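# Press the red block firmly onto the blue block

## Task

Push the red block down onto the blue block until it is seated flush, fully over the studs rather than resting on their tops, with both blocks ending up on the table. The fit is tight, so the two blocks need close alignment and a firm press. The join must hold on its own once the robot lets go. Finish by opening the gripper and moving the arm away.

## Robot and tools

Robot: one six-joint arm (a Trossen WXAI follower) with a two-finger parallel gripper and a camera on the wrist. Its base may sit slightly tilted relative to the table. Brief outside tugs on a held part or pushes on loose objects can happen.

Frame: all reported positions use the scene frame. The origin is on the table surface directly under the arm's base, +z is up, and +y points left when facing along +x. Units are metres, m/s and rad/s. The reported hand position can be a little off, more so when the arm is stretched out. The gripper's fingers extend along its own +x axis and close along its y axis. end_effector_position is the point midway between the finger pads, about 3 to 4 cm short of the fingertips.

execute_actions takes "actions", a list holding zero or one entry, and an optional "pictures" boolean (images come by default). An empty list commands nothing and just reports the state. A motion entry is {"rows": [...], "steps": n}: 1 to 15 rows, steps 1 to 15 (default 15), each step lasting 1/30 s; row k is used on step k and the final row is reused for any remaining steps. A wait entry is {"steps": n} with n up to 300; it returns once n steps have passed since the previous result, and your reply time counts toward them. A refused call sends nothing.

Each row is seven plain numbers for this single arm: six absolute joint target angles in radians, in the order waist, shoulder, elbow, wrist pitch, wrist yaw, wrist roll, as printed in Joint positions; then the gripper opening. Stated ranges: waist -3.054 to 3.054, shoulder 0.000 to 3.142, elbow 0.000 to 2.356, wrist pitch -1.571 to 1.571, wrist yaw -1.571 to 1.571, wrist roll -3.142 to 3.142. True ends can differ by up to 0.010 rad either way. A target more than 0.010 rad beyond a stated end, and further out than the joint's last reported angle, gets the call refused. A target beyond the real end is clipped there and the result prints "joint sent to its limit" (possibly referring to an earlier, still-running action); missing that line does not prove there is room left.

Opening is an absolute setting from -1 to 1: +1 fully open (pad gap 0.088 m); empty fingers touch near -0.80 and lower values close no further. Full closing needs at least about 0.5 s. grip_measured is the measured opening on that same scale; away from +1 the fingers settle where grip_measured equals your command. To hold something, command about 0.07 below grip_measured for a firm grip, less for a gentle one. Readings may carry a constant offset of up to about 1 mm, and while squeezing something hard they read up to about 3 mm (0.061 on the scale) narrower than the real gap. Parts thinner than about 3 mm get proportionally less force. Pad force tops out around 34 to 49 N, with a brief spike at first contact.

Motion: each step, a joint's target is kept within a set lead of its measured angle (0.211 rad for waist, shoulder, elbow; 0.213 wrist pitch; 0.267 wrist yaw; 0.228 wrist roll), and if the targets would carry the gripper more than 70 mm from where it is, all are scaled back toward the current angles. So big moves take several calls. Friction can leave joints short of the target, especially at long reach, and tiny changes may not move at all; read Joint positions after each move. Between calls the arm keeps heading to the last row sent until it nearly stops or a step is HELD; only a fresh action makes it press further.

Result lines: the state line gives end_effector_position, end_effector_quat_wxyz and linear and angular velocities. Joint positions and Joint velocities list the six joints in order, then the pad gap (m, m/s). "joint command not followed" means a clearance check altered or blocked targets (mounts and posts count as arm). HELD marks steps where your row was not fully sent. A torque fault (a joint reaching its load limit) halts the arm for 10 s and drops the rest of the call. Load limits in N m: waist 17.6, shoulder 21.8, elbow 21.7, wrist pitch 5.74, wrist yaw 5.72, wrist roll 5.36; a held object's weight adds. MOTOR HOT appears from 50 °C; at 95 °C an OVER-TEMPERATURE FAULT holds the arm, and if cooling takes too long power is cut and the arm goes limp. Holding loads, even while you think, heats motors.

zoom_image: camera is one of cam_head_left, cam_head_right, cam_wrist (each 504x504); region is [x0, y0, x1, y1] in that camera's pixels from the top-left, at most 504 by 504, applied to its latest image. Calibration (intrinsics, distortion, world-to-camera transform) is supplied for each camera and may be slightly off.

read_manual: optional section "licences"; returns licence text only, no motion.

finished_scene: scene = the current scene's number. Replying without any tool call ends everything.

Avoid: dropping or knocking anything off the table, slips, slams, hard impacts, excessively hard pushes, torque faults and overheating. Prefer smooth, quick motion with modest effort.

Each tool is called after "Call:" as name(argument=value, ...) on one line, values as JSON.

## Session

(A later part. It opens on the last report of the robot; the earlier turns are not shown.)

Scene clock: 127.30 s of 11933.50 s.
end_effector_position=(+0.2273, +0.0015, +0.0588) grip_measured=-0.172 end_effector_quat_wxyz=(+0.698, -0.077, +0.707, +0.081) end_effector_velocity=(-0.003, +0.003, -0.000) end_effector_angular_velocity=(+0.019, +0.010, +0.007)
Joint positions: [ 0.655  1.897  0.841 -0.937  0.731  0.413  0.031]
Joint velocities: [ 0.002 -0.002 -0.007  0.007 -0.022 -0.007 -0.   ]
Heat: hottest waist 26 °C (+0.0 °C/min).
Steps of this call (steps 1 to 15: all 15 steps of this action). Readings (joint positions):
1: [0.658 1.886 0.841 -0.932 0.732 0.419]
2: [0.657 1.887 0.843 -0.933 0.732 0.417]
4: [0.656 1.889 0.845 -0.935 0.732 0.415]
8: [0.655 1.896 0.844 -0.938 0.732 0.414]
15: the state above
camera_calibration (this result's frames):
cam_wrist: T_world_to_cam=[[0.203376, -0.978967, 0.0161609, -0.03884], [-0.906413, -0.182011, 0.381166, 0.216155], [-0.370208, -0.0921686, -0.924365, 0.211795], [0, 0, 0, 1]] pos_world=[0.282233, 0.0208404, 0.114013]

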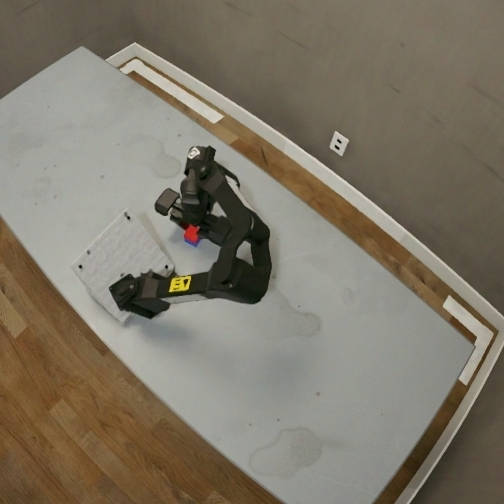

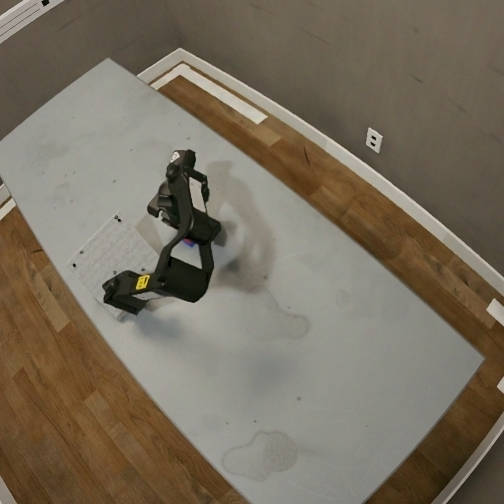

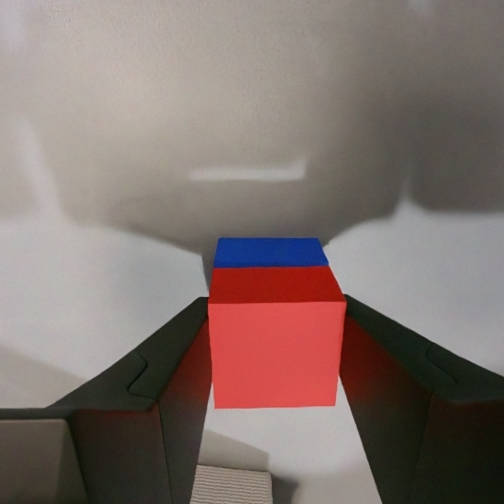

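Progressing; a bit more.

Call:
execute_actions(actions=[{"rows":[[0.585,1.952,0.777,-0.92,0.745,0.41,-0.28],[0.58,1.956,0.77,-0.915,0.745,0.41,-0.28],[0.575,1.96,0.763,-0.91,0.745,0.41,-0.28],[0.57,1.964,0.756,-0.905,0.745,0.41,-0.28]]}])

Call:
zoom_image(camera="cam_wrist", region=[180,190,380,330])

Scene clock: 131.30 s of 11933.50 s.
end_effector_position=(+0.2256, +0.0020, +0.0570) grip_measured=-0.169 end_effector_quat_wxyz=(+0.697, -0.078, +0.708, +0.081) end_effector_velocity=(+0.001, -0.001, -0.000) end_effector_angular_velocity=(-0.002, -0.007, +0.015)
Joint positions: [ 0.654  1.898  0.832 -0.928  0.732  0.412  0.031]
Joint velocities: [-0.002 -0.002 -0.002  0.007  0.007 -0.022 -0.   ]
Heat: hottest waist 26 °C (+0.0 °C/min).
Steps of this call (steps 1 to 15: the robot went on to your last target; steps 16 to 90: nothing new was sent; then 0.50 s passed at rest; steps 91 to 105: all 15 steps of this action). Readings (joint positions):
91: [0.655 1.898 0.841 -0.937 0.731 0.413]
92: [0.654 1.898 0.839 -0.935 0.731 0.413]
94: [0.654 1.898 0.835 -0.932 0.731 0.413]
98: [0.654 1.898 0.833 -0.929 0.731 0.412]
105: the state above
camera_calibration (this result's frames):
cam_wrist: T_world_to_cam=[[0.204887, -0.978644, 0.0166347, -0.0383285], [-0.905835, -0.18315, 0.381994, 0.215286], [-0.37079, -0.0933338, -0.924015, 0.209687], [0, 0, 0, 1]] pos_world=[0.280617, 0.0214908, 0.112154]

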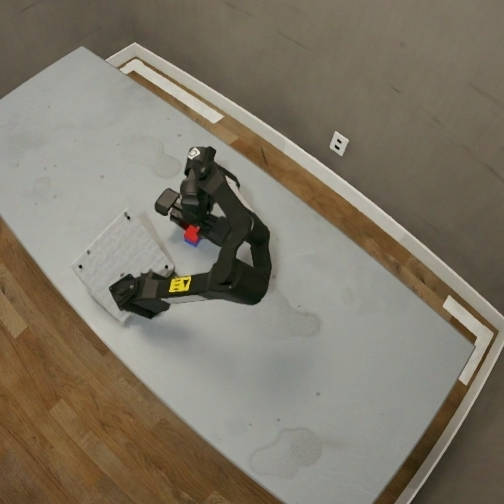

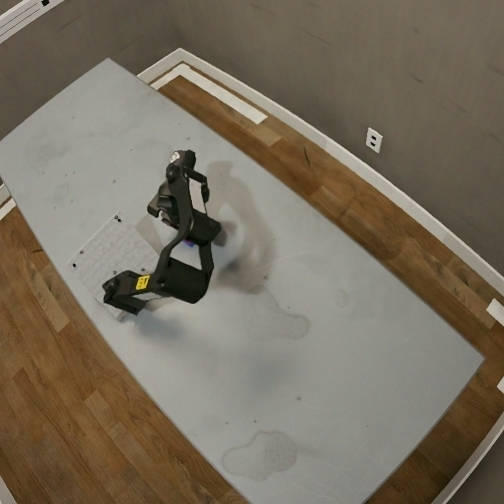

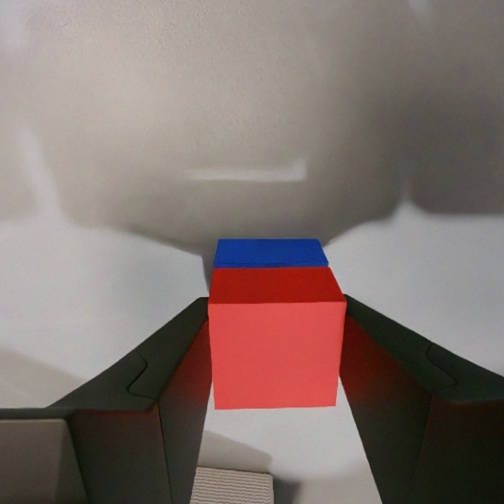

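Region (180, 190, 380, 330) of cam_wrist's 504x504 image, scaled by 2.520, with more detail than that image has; it fills the top 353 rows of this view, and the rest is white.

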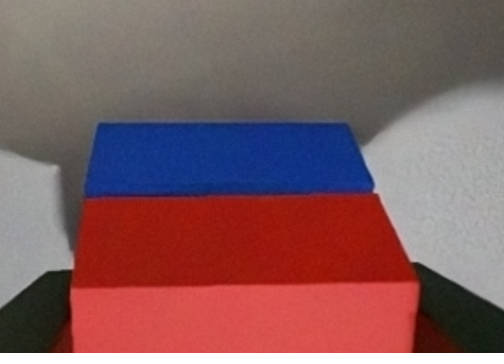

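Call:
execute_actions(actions=[{"rows":[[0.63,1.92,0.81,-0.925,0.735,0.41,-0.28],[0.655,1.895,0.838,-0.93,0.735,0.41,-0.28],[0.655,1.895,0.838,-0.93,0.735,0.41,-0.28],[0.655,1.895,0.838,-0.93,0.735,0.41,-0.28],[0.655,1.895,0.838,-0.93,0.735,0.41,0.3]]}], pictures=false)

Call:
execute_actions(actions=[{"rows":[[0.68,1.885,0.875,-0.98,0.725,0.44,0.3],[0.68,1.885,0.875,-0.98,0.725,0.44,0.3],[0.705,1.88,0.905,-1.03,0.715,0.47,0.3],[0.705,1.88,0.905,-1.03,0.715,0.47,0.3],[0.73,1.877,0.935,-1.08,0.705,0.5,0.3]]}])

Call:
zoom_image(camera="cam_wrist", region=[180,170,380,370])

Call:
zoom_image(camera="cam_head_left", region=[165,210,225,270])

Scene clock: 139.10 s of 11933.50 s.
end_effector_position=(+0.2287, +0.0007, +0.0588) grip_measured=+0.287 end_effector_quat_wxyz=(+0.701, -0.075, +0.705, +0.078) end_effector_velocity=(-0.004, +0.001, -0.000) end_effector_angular_velocity=(+0.014, +0.019, -0.004)
Joint positions: [ 0.653  1.892  0.839 -0.928  0.737  0.412  0.053]
Joint velocities: [-0.002 -0.002 -0.002 -0.007 -0.022  0.007  0.006]
Heat: hottest wrist pitch 27 °C (+1.0 °C/min).
Steps of this call (steps 1 to 15: the robot went on to your last target; steps 16 to 90: nothing new was sent; then 4.30 s passed at rest; steps 91 to 105: all 15 steps of this action). Readings (joint positions):
91: [0.657 1.894 0.834 -0.928 0.733 0.412]
92: [0.662 1.889 0.837 -0.928 0.739 0.412]
94: [0.665 1.889 0.838 -0.928 0.741 0.412]
98: [0.654 1.892 0.839 -0.928 0.737 0.412]
105: the state above

Scene clock: 139.60 s of 11933.50 s.
end_effector_position=(+0.2308, +0.0012, +0.0874) grip_measured=+0.297 end_effector_quat_wxyz=(+0.702, -0.076, +0.704, +0.078) end_effector_velocity=(-0.003, -0.000, -0.001) end_effector_angular_velocity=(-0.001, +0.014, +0.014)
Joint positions: [ 0.726  1.884  0.923 -1.076  0.709  0.497  0.054]
Joint velocities: [-0.002  0.002 -0.002 -0.007 -0.007 -0.007 -0.   ]
Heat: hottest wrist pitch 27 °C (+1.0 °C/min).
Steps of this call (steps 1 to 15: all 15 steps of this action). Readings (joint positions):
1: [0.655 1.892 0.841 -0.938 0.736 0.416]
2: [0.660 1.892 0.845 -0.953 0.733 0.422]
4: [0.678 1.892 0.864 -0.991 0.726 0.444]
8: [0.719 1.888 0.912 -1.055 0.712 0.485]
15: the state above
camera_calibration (this result's frames):
cam_wrist: T_world_to_cam=[[0.197035, -0.980208, 0.0192442, -0.0391365], [-0.912044, -0.176061, 0.370376, 0.210644], [-0.359658, -0.0905286, -0.928682, 0.237422], [0, 0, 0, 1]] pos_world=[0.285218, 0.0202178, 0.143225]

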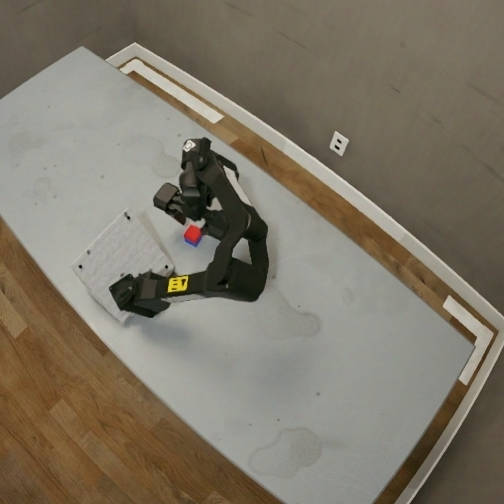

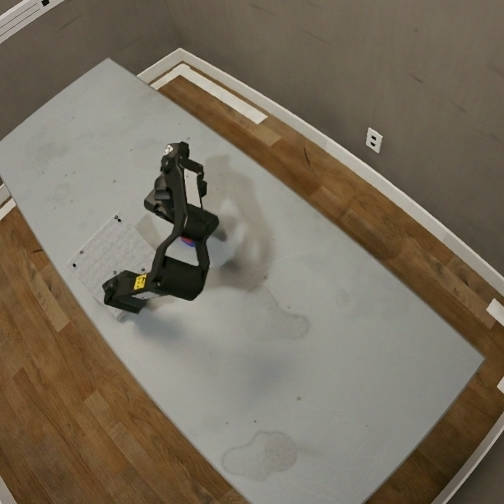

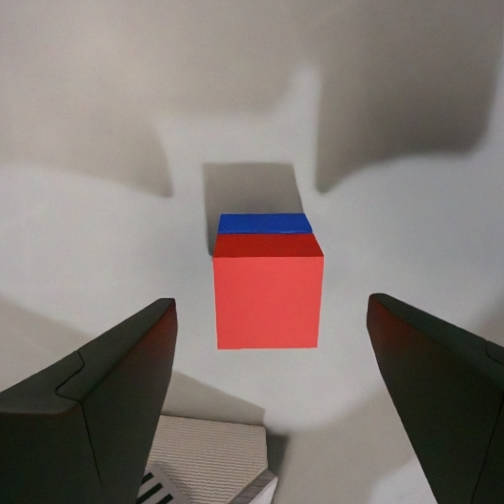

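Region (180, 170, 380, 370) of cam_wrist's 504x504 image, scaled by 2.520, with more detail than that image has.

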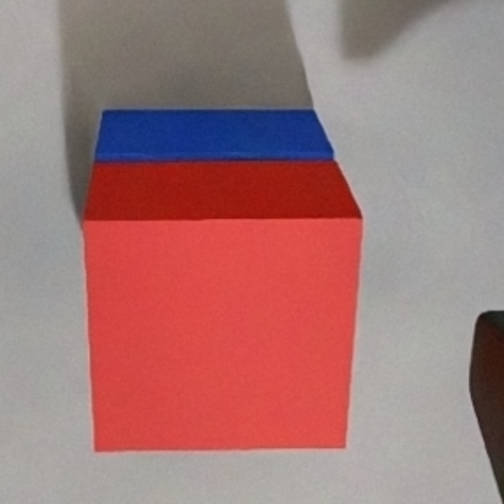

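Region (165, 210, 225, 270) of cam_head_left's 504x504 image, scaled by 8.400, with more detail than that image has.

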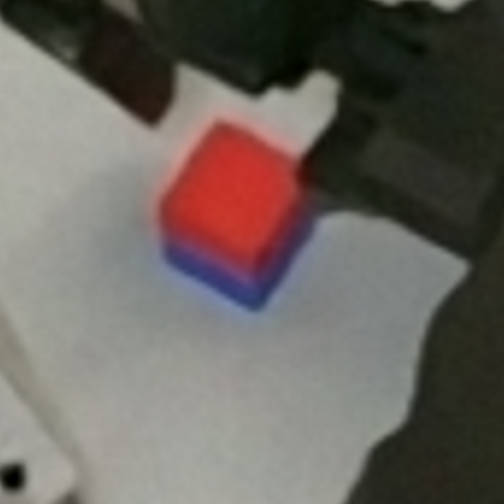

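Call:
execute_actions(actions=[{"rows":[[0.73,1.877,0.92,-1.076,0.709,0.5,-0.55],[0.73,1.877,0.92,-1.076,0.709,0.5,-0.55],[0.73,1.877,0.92,-1.076,0.709,0.5,-0.55],[0.73,1.877,0.92,-1.076,0.709,0.5,-0.55],[0.73,1.877,0.92,-1.076,0.709,0.5,-0.55],[0.73,1.877,0.92,-1.076,0.709,0.5,-0.55],[0.72,1.877,0.895,-1.05,0.715,0.48,-0.55],[0.71,1.877,0.88,-1.03,0.72,0.47,-0.55],[0.7,1.877,0.868,-1.01,0.724,0.46,-0.55],[0.692,1.877,0.858,-0.993,0.727,0.45,-0.55]]}], pictures=false)

Call:
execute_actions(actions=[{"rows":[[0.688,1.885,0.854,-0.985,0.73,0.45,-0.55],[0.684,1.89,0.85,-0.98,0.73,0.45,-0.55],[0.68,1.894,0.846,-0.975,0.73,0.45,-0.55],[0.672,1.9,0.838,-0.97,0.73,0.45,-0.55],[0.664,1.906,0.83,-0.968,0.73,0.45,-0.55],[0.656,1.912,0.822,-0.966,0.73,0.45,-0.55],[0.648,1.918,0.814,-0.964,0.73,0.45,-0.55],[0.64,1.924,0.806,-0.962,0.73,0.45,-0.55],[0.632,1.93,0.798,-0.96,0.73,0.45,-0.55],[0.624,1.936,0.79,-0.958,0.73,0.45,-0.55],[0.616,1.942,0.782,-0.956,0.73,0.45,-0.55],[0.608,1.948,0.774,-0.954,0.73,0.45,-0.55],[0.6,1.954,0.766,-0.952,0.73,0.45,-0.55],[0.592,1.96,0.758,-0.95,0.73,0.45,-0.55]]}], pictures=false)

Call:
execute_actions(actions=[{"steps":10}])

Call:
zoom_image(camera="cam_wrist", region=[180,170,380,370])

Scene clock: 150.67 s of 11933.50 s.
end_effector_position=(+0.2309, +0.0025, +0.0771) grip_measured=-0.543 end_effector_quat_wxyz=(+0.708, -0.074, +0.698, +0.081) end_effector_velocity=(-0.005, +0.003, -0.001) end_effector_angular_velocity=(+0.016, -0.018, +0.060)
Joint positions: [ 0.704  1.877  0.881 -1.002  0.722  0.456  0.012]
Joint velocities: [ 0.012 -0.022 -0.037  0.037 -0.007 -0.066 -0.002]
Heat: hottest waist 27 °C (+0.0 °C/min).
Steps of this call (steps 1 to 15: the robot went on to your last target; steps 16 to 90: nothing new was sent; then 7.57 s passed at rest; steps 91 to 105: all 15 steps of this action). Readings (joint positions):
91: [0.726 1.884 0.923 -1.078 0.708 0.498]
92: [0.726 1.884 0.923 -1.078 0.708 0.498]
94: [0.726 1.884 0.923 -1.078 0.708 0.498]
98: [0.724 1.883 0.915 -1.061 0.710 0.490]
105: the state above

Scene clock: 151.17 s of 11933.50 s.
end_effector_position=(+0.2254, +0.0030, +0.0699) grip_measured=-0.547 end_effector_quat_wxyz=(+0.704, -0.072, +0.702, +0.081) end_effector_velocity=(-0.007, +0.000, -0.007) end_effector_angular_velocity=(+0.024, +0.047, -0.020)
Joint positions: [ 0.693  1.877  0.85  -0.975  0.718  0.451  0.012]
Joint velocities: [-0.027 -0.002 -0.017  0.007 -0.037  0.007 -0.   ]
Heat: hottest waist 27 °C (+0.0 °C/min).
Steps of this call (steps 1 to 15: all 15 steps of this action). Readings (joint positions):
1: [0.703 1.877 0.879 -0.998 0.722 0.455]
2: [0.702 1.877 0.876 -0.995 0.723 0.454]
4: [0.701 1.877 0.871 -0.990 0.723 0.453]
8: [0.700 1.877 0.861 -0.983 0.724 0.453]
15: the state above

Scene clock: 151.50 s of 11933.50 s.
end_effector_position=(+0.2252, +0.0031, +0.0697) grip_measured=-0.547 end_effector_quat_wxyz=(+0.704, -0.072, +0.702, +0.081) end_effector_velocity=(-0.003, -0.004, -0.001) end_effector_angular_velocity=(-0.016, +0.010, +0.006)
Joint positions: [ 0.692  1.877  0.849 -0.973  0.718  0.451  0.012]
Joint velocities: [-0.002 -0.002 -0.002 -0.022  0.007  0.007  0.   ]
Heat: hottest waist 27 °C (+0.0 °C/min).
Steps of this call (steps 1 to 10: the robot went on to your last target). Readings (joint positions):
1: [0.693 1.877 0.850 -0.974 0.718 0.451]
2: [0.693 1.877 0.850 -0.974 0.718 0.451]
4: [0.692 1.877 0.850 -0.974 0.718 0.451]
8: [0.692 1.877 0.849 -0.973 0.718 0.451]
10: the state above
camera_calibration (this result's frames):
cam_wrist: T_world_to_cam=[[0.195805, -0.980584, 0.0107787, -0.0349424], [-0.913328, -0.178351, 0.366093, 0.212994], [-0.357062, -0.0815271, -0.930516, 0.218631], [0, 0, 0, 1]] pos_world=[0.27944, 0.0215481, 0.12584]

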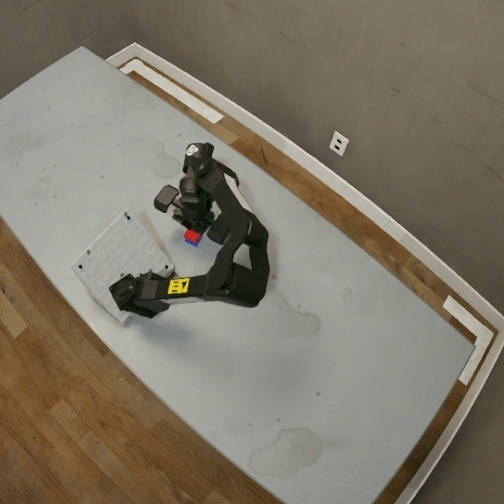

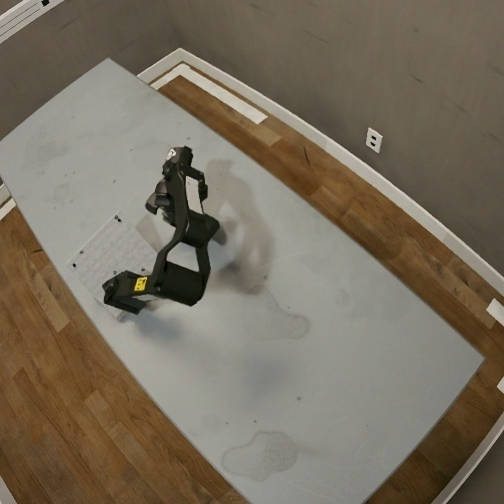

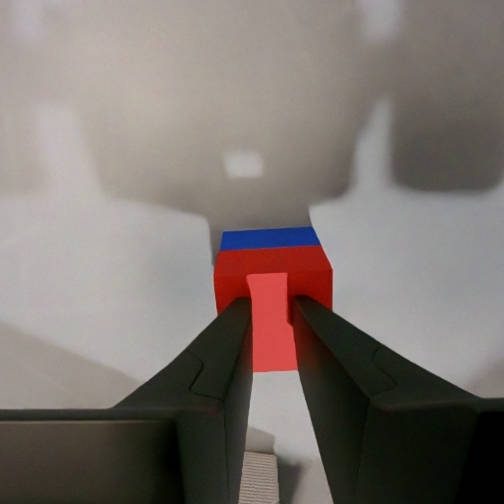

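Region (180, 170, 380, 370) of cam_wrist's 504x504 image, scaled by 2.520, with more detail than that image has.

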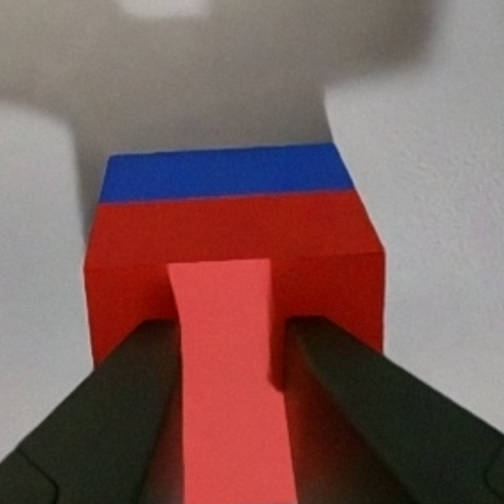

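Call:
execute_actions(actions=[{"rows":[[0.63,1.93,0.8,-0.96,0.725,0.45,-0.55],[0.67,1.9,0.83,-0.98,0.72,0.45,-0.55],[0.7,1.87,0.86,-1.0,0.715,0.46,-0.55],[0.728,1.858,0.87,-1.025,0.712,0.47,-0.55]]}])

Call:
execute_actions(actions=[{"rows":[[0.72,1.87,0.85,-1.015,0.72,0.47,-0.55],[0.714,1.876,0.843,-1.01,0.72,0.47,-0.55],[0.708,1.88,0.837,-1.0,0.72,0.47,-0.55],[0.7,1.886,0.83,-0.99,0.72,0.47,-0.55],[0.69,1.893,0.822,-0.985,0.72,0.47,-0.55],[0.68,1.9,0.814,-0.983,0.72,0.47,-0.55],[0.67,1.908,0.805,-0.98,0.72,0.47,-0.55],[0.66,1.916,0.796,-0.978,0.72,0.47,-0.55],[0.65,1.924,0.787,-0.976,0.72,0.47,-0.55],[0.64,1.932,0.778,-0.974,0.72,0.47,-0.55],[0.63,1.94,0.769,-0.972,0.72,0.47,-0.55],[0.62,1.948,0.76,-0.97,0.72,0.47,-0.55]]}])

Call:
execute_actions(actions=[{"rows":[[0.65,1.92,0.79,-0.98,0.72,0.47,-0.55],[0.68,1.89,0.82,-0.99,0.72,0.47,-0.55],[0.71,1.87,0.85,-1.0,0.72,0.47,-0.55],[0.74,1.86,0.89,-1.05,0.71,0.47,-0.55],[0.77,1.86,0.93,-1.1,0.7,0.47,0],[0.8,1.86,0.97,-1.16,0.68,0.47,0.5],[0.82,1.86,1.01,-1.22,0.67,0.47,0.5],[0.84,1.86,1.05,-1.28,0.66,0.47,0.5]]}])

Call:
zoom_image(camera="cam_head_left", region=[165,210,225,270])

Scene clock: 161.23 s of 11933.50 s.
end_effector_position=(+0.2223, +0.0020, +0.0784) grip_measured=-0.548 end_effector_quat_wxyz=(+0.704, -0.084, +0.700, +0.085) end_effector_velocity=(-0.004, -0.004, -0.001) end_effector_angular_velocity=(-0.019, +0.009, +0.056)
Joint positions: [ 0.724  1.867  0.862 -1.022  0.715  0.468  0.012]
Joint velocities: [ 0.002 -0.002 -0.007 -0.022  0.007 -0.037 -0.   ]
Heat: hottest wrist pitch 29 °C (+2.1 °C/min).
Steps of this call (steps 1 to 15: the robot went on to your last target; steps 16 to 90: nothing new was sent; then 6.23 s passed at rest; steps 91 to 105: all 15 steps of this action). Readings (joint positions):
91: [0.694 1.876 0.850 -0.973 0.719 0.451]
92: [0.700 1.873 0.853 -0.975 0.723 0.451]
94: [0.708 1.868 0.860 -0.981 0.729 0.455]
98: [0.717 1.868 0.862 -1.015 0.716 0.464]
105: the state above
camera_calibration (this result's frames):
cam_wrist: T_world_to_cam=[[0.218209, -0.97567, 0.0212996, -0.0412798], [-0.911054, -0.195837, 0.362806, 0.206755], [-0.349807, -0.0985724, -0.931621, 0.224156], [0, 0, 0, 1]] pos_world=[0.275784, 0.0223105, 0.134696]

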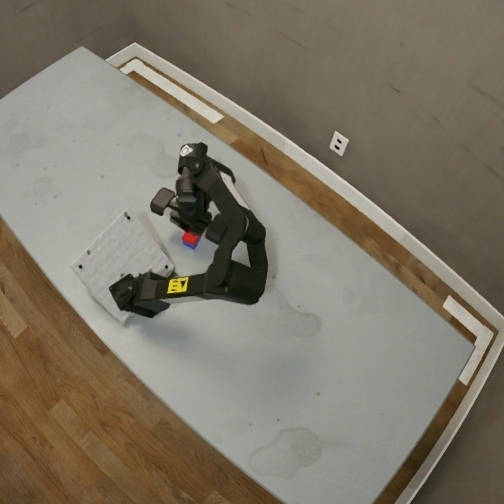

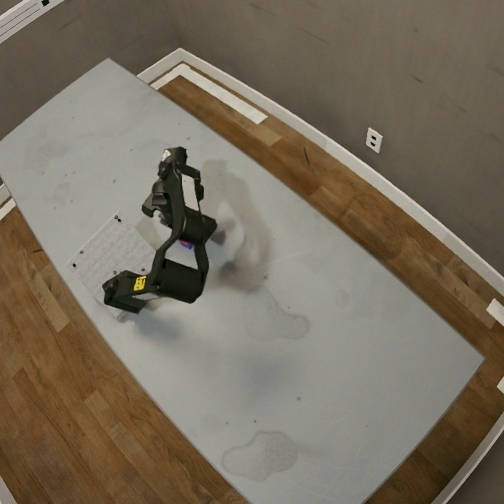

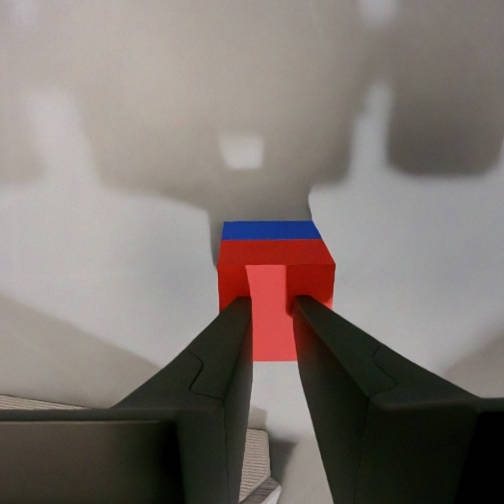

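Scene clock: 161.73 s of 11933.50 s.
end_effector_position=(+0.2185, +0.0026, +0.0708) grip_measured=-0.548 end_effector_quat_wxyz=(+0.699, -0.078, +0.706, +0.083) end_effector_velocity=(-0.002, -0.005, -0.002) end_effector_angular_velocity=(-0.025, -0.002, +0.017)
Joint positions: [ 0.706  1.872  0.839 -0.995  0.709  0.468  0.012]
Joint velocities: [-0.002 -0.002 -0.012 -0.007  0.022 -0.007 -0.   ]
Heat: hottest wrist pitch 29 °C (+2.0 °C/min).
Steps of this call (steps 1 to 15: all 15 steps of this action). Readings (joint positions):
1: [0.724 1.867 0.862 -1.022 0.715 0.468]
2: [0.723 1.867 0.861 -1.021 0.715 0.468]
4: [0.716 1.868 0.855 -1.010 0.716 0.468]
8: [0.713 1.870 0.846 -1.000 0.715 0.468]
15: the state above
camera_calibration (this result's frames):
cam_wrist: T_world_to_cam=[[0.206558, -0.978331, 0.0142356, -0.0366634], [-0.907242, -0.18606, 0.377219, 0.2043], [-0.366396, -0.0908326, -0.926015, 0.219033], [0, 0, 0, 1]] pos_world=[0.273175, 0.0220384, 0.126284]

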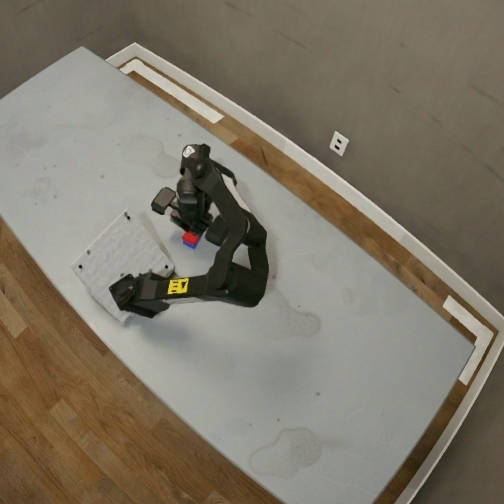

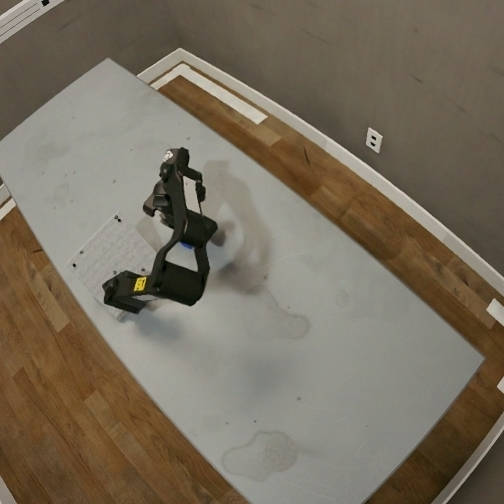

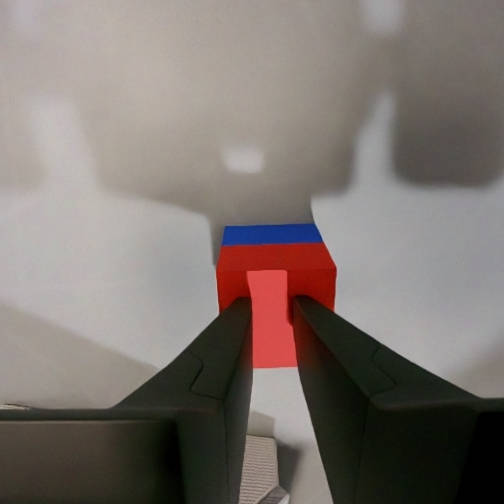

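Scene clock: 162.23 s of 11933.50 s.
end_effector_position=(+0.2289, +0.0002, +0.1311) grip_measured=+0.461 end_effector_quat_wxyz=(+0.702, -0.124, +0.690, +0.128) end_effector_velocity=(-0.022, -0.013, -0.003) end_effector_angular_velocity=(-0.042, +0.111, +0.068)
Joint positions: [ 0.835  1.862  1.036 -1.269  0.665  0.468  0.062]
Joint velocities: [-0.007  0.002 -0.002 -0.125 -0.051  0.007  0.027]
Heat: hottest wrist pitch 29 °C (+2.0 °C/min).
Steps of this call (steps 1 to 15: all 15 steps of this action). Readings (joint positions):
1: [0.708 1.872 0.839 -0.995 0.710 0.468]
2: [0.712 1.868 0.842 -0.995 0.714 0.468]
4: [0.720 1.865 0.851 -1.001 0.719 0.468]
8: [0.776 1.868 0.936 -1.157 0.686 0.468]
15: the state above
camera_calibration (this result's frames):
cam_wrist: T_world_to_cam=[[0.330858, -0.943481, 0.0194001, -0.0712178], [-0.885535, -0.303302, 0.351903, 0.188909], [-0.32613, -0.13361, -0.935835, 0.270582], [0, 0, 0, 1]] pos_world=[0.279093, 0.026256, 0.188124]

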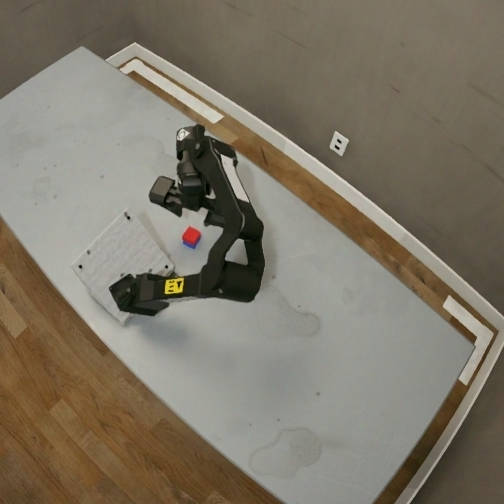

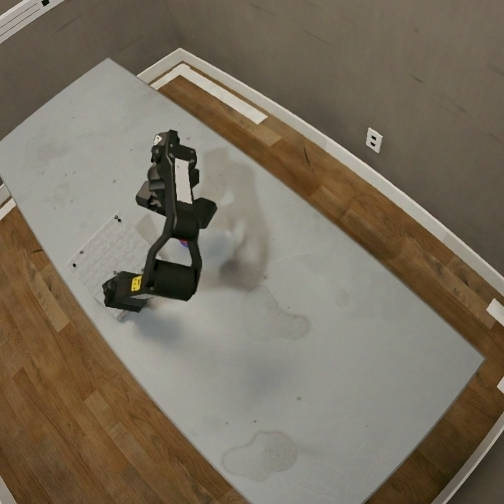

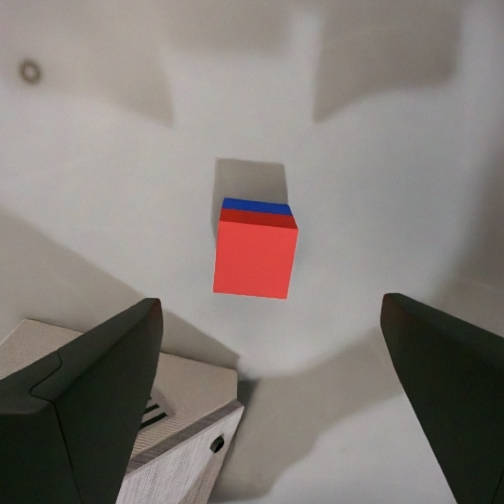

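Region (165, 210, 225, 270) of cam_head_left's 504x504 image, scaled by 8.400, with more detail than that image has.

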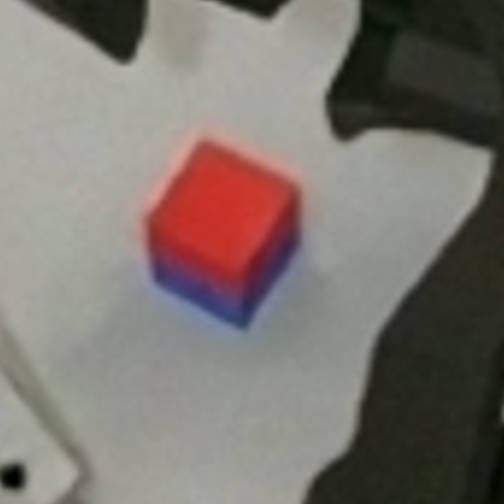

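Call:
finished_scene(scene=1)

The scene is finished: the task was done.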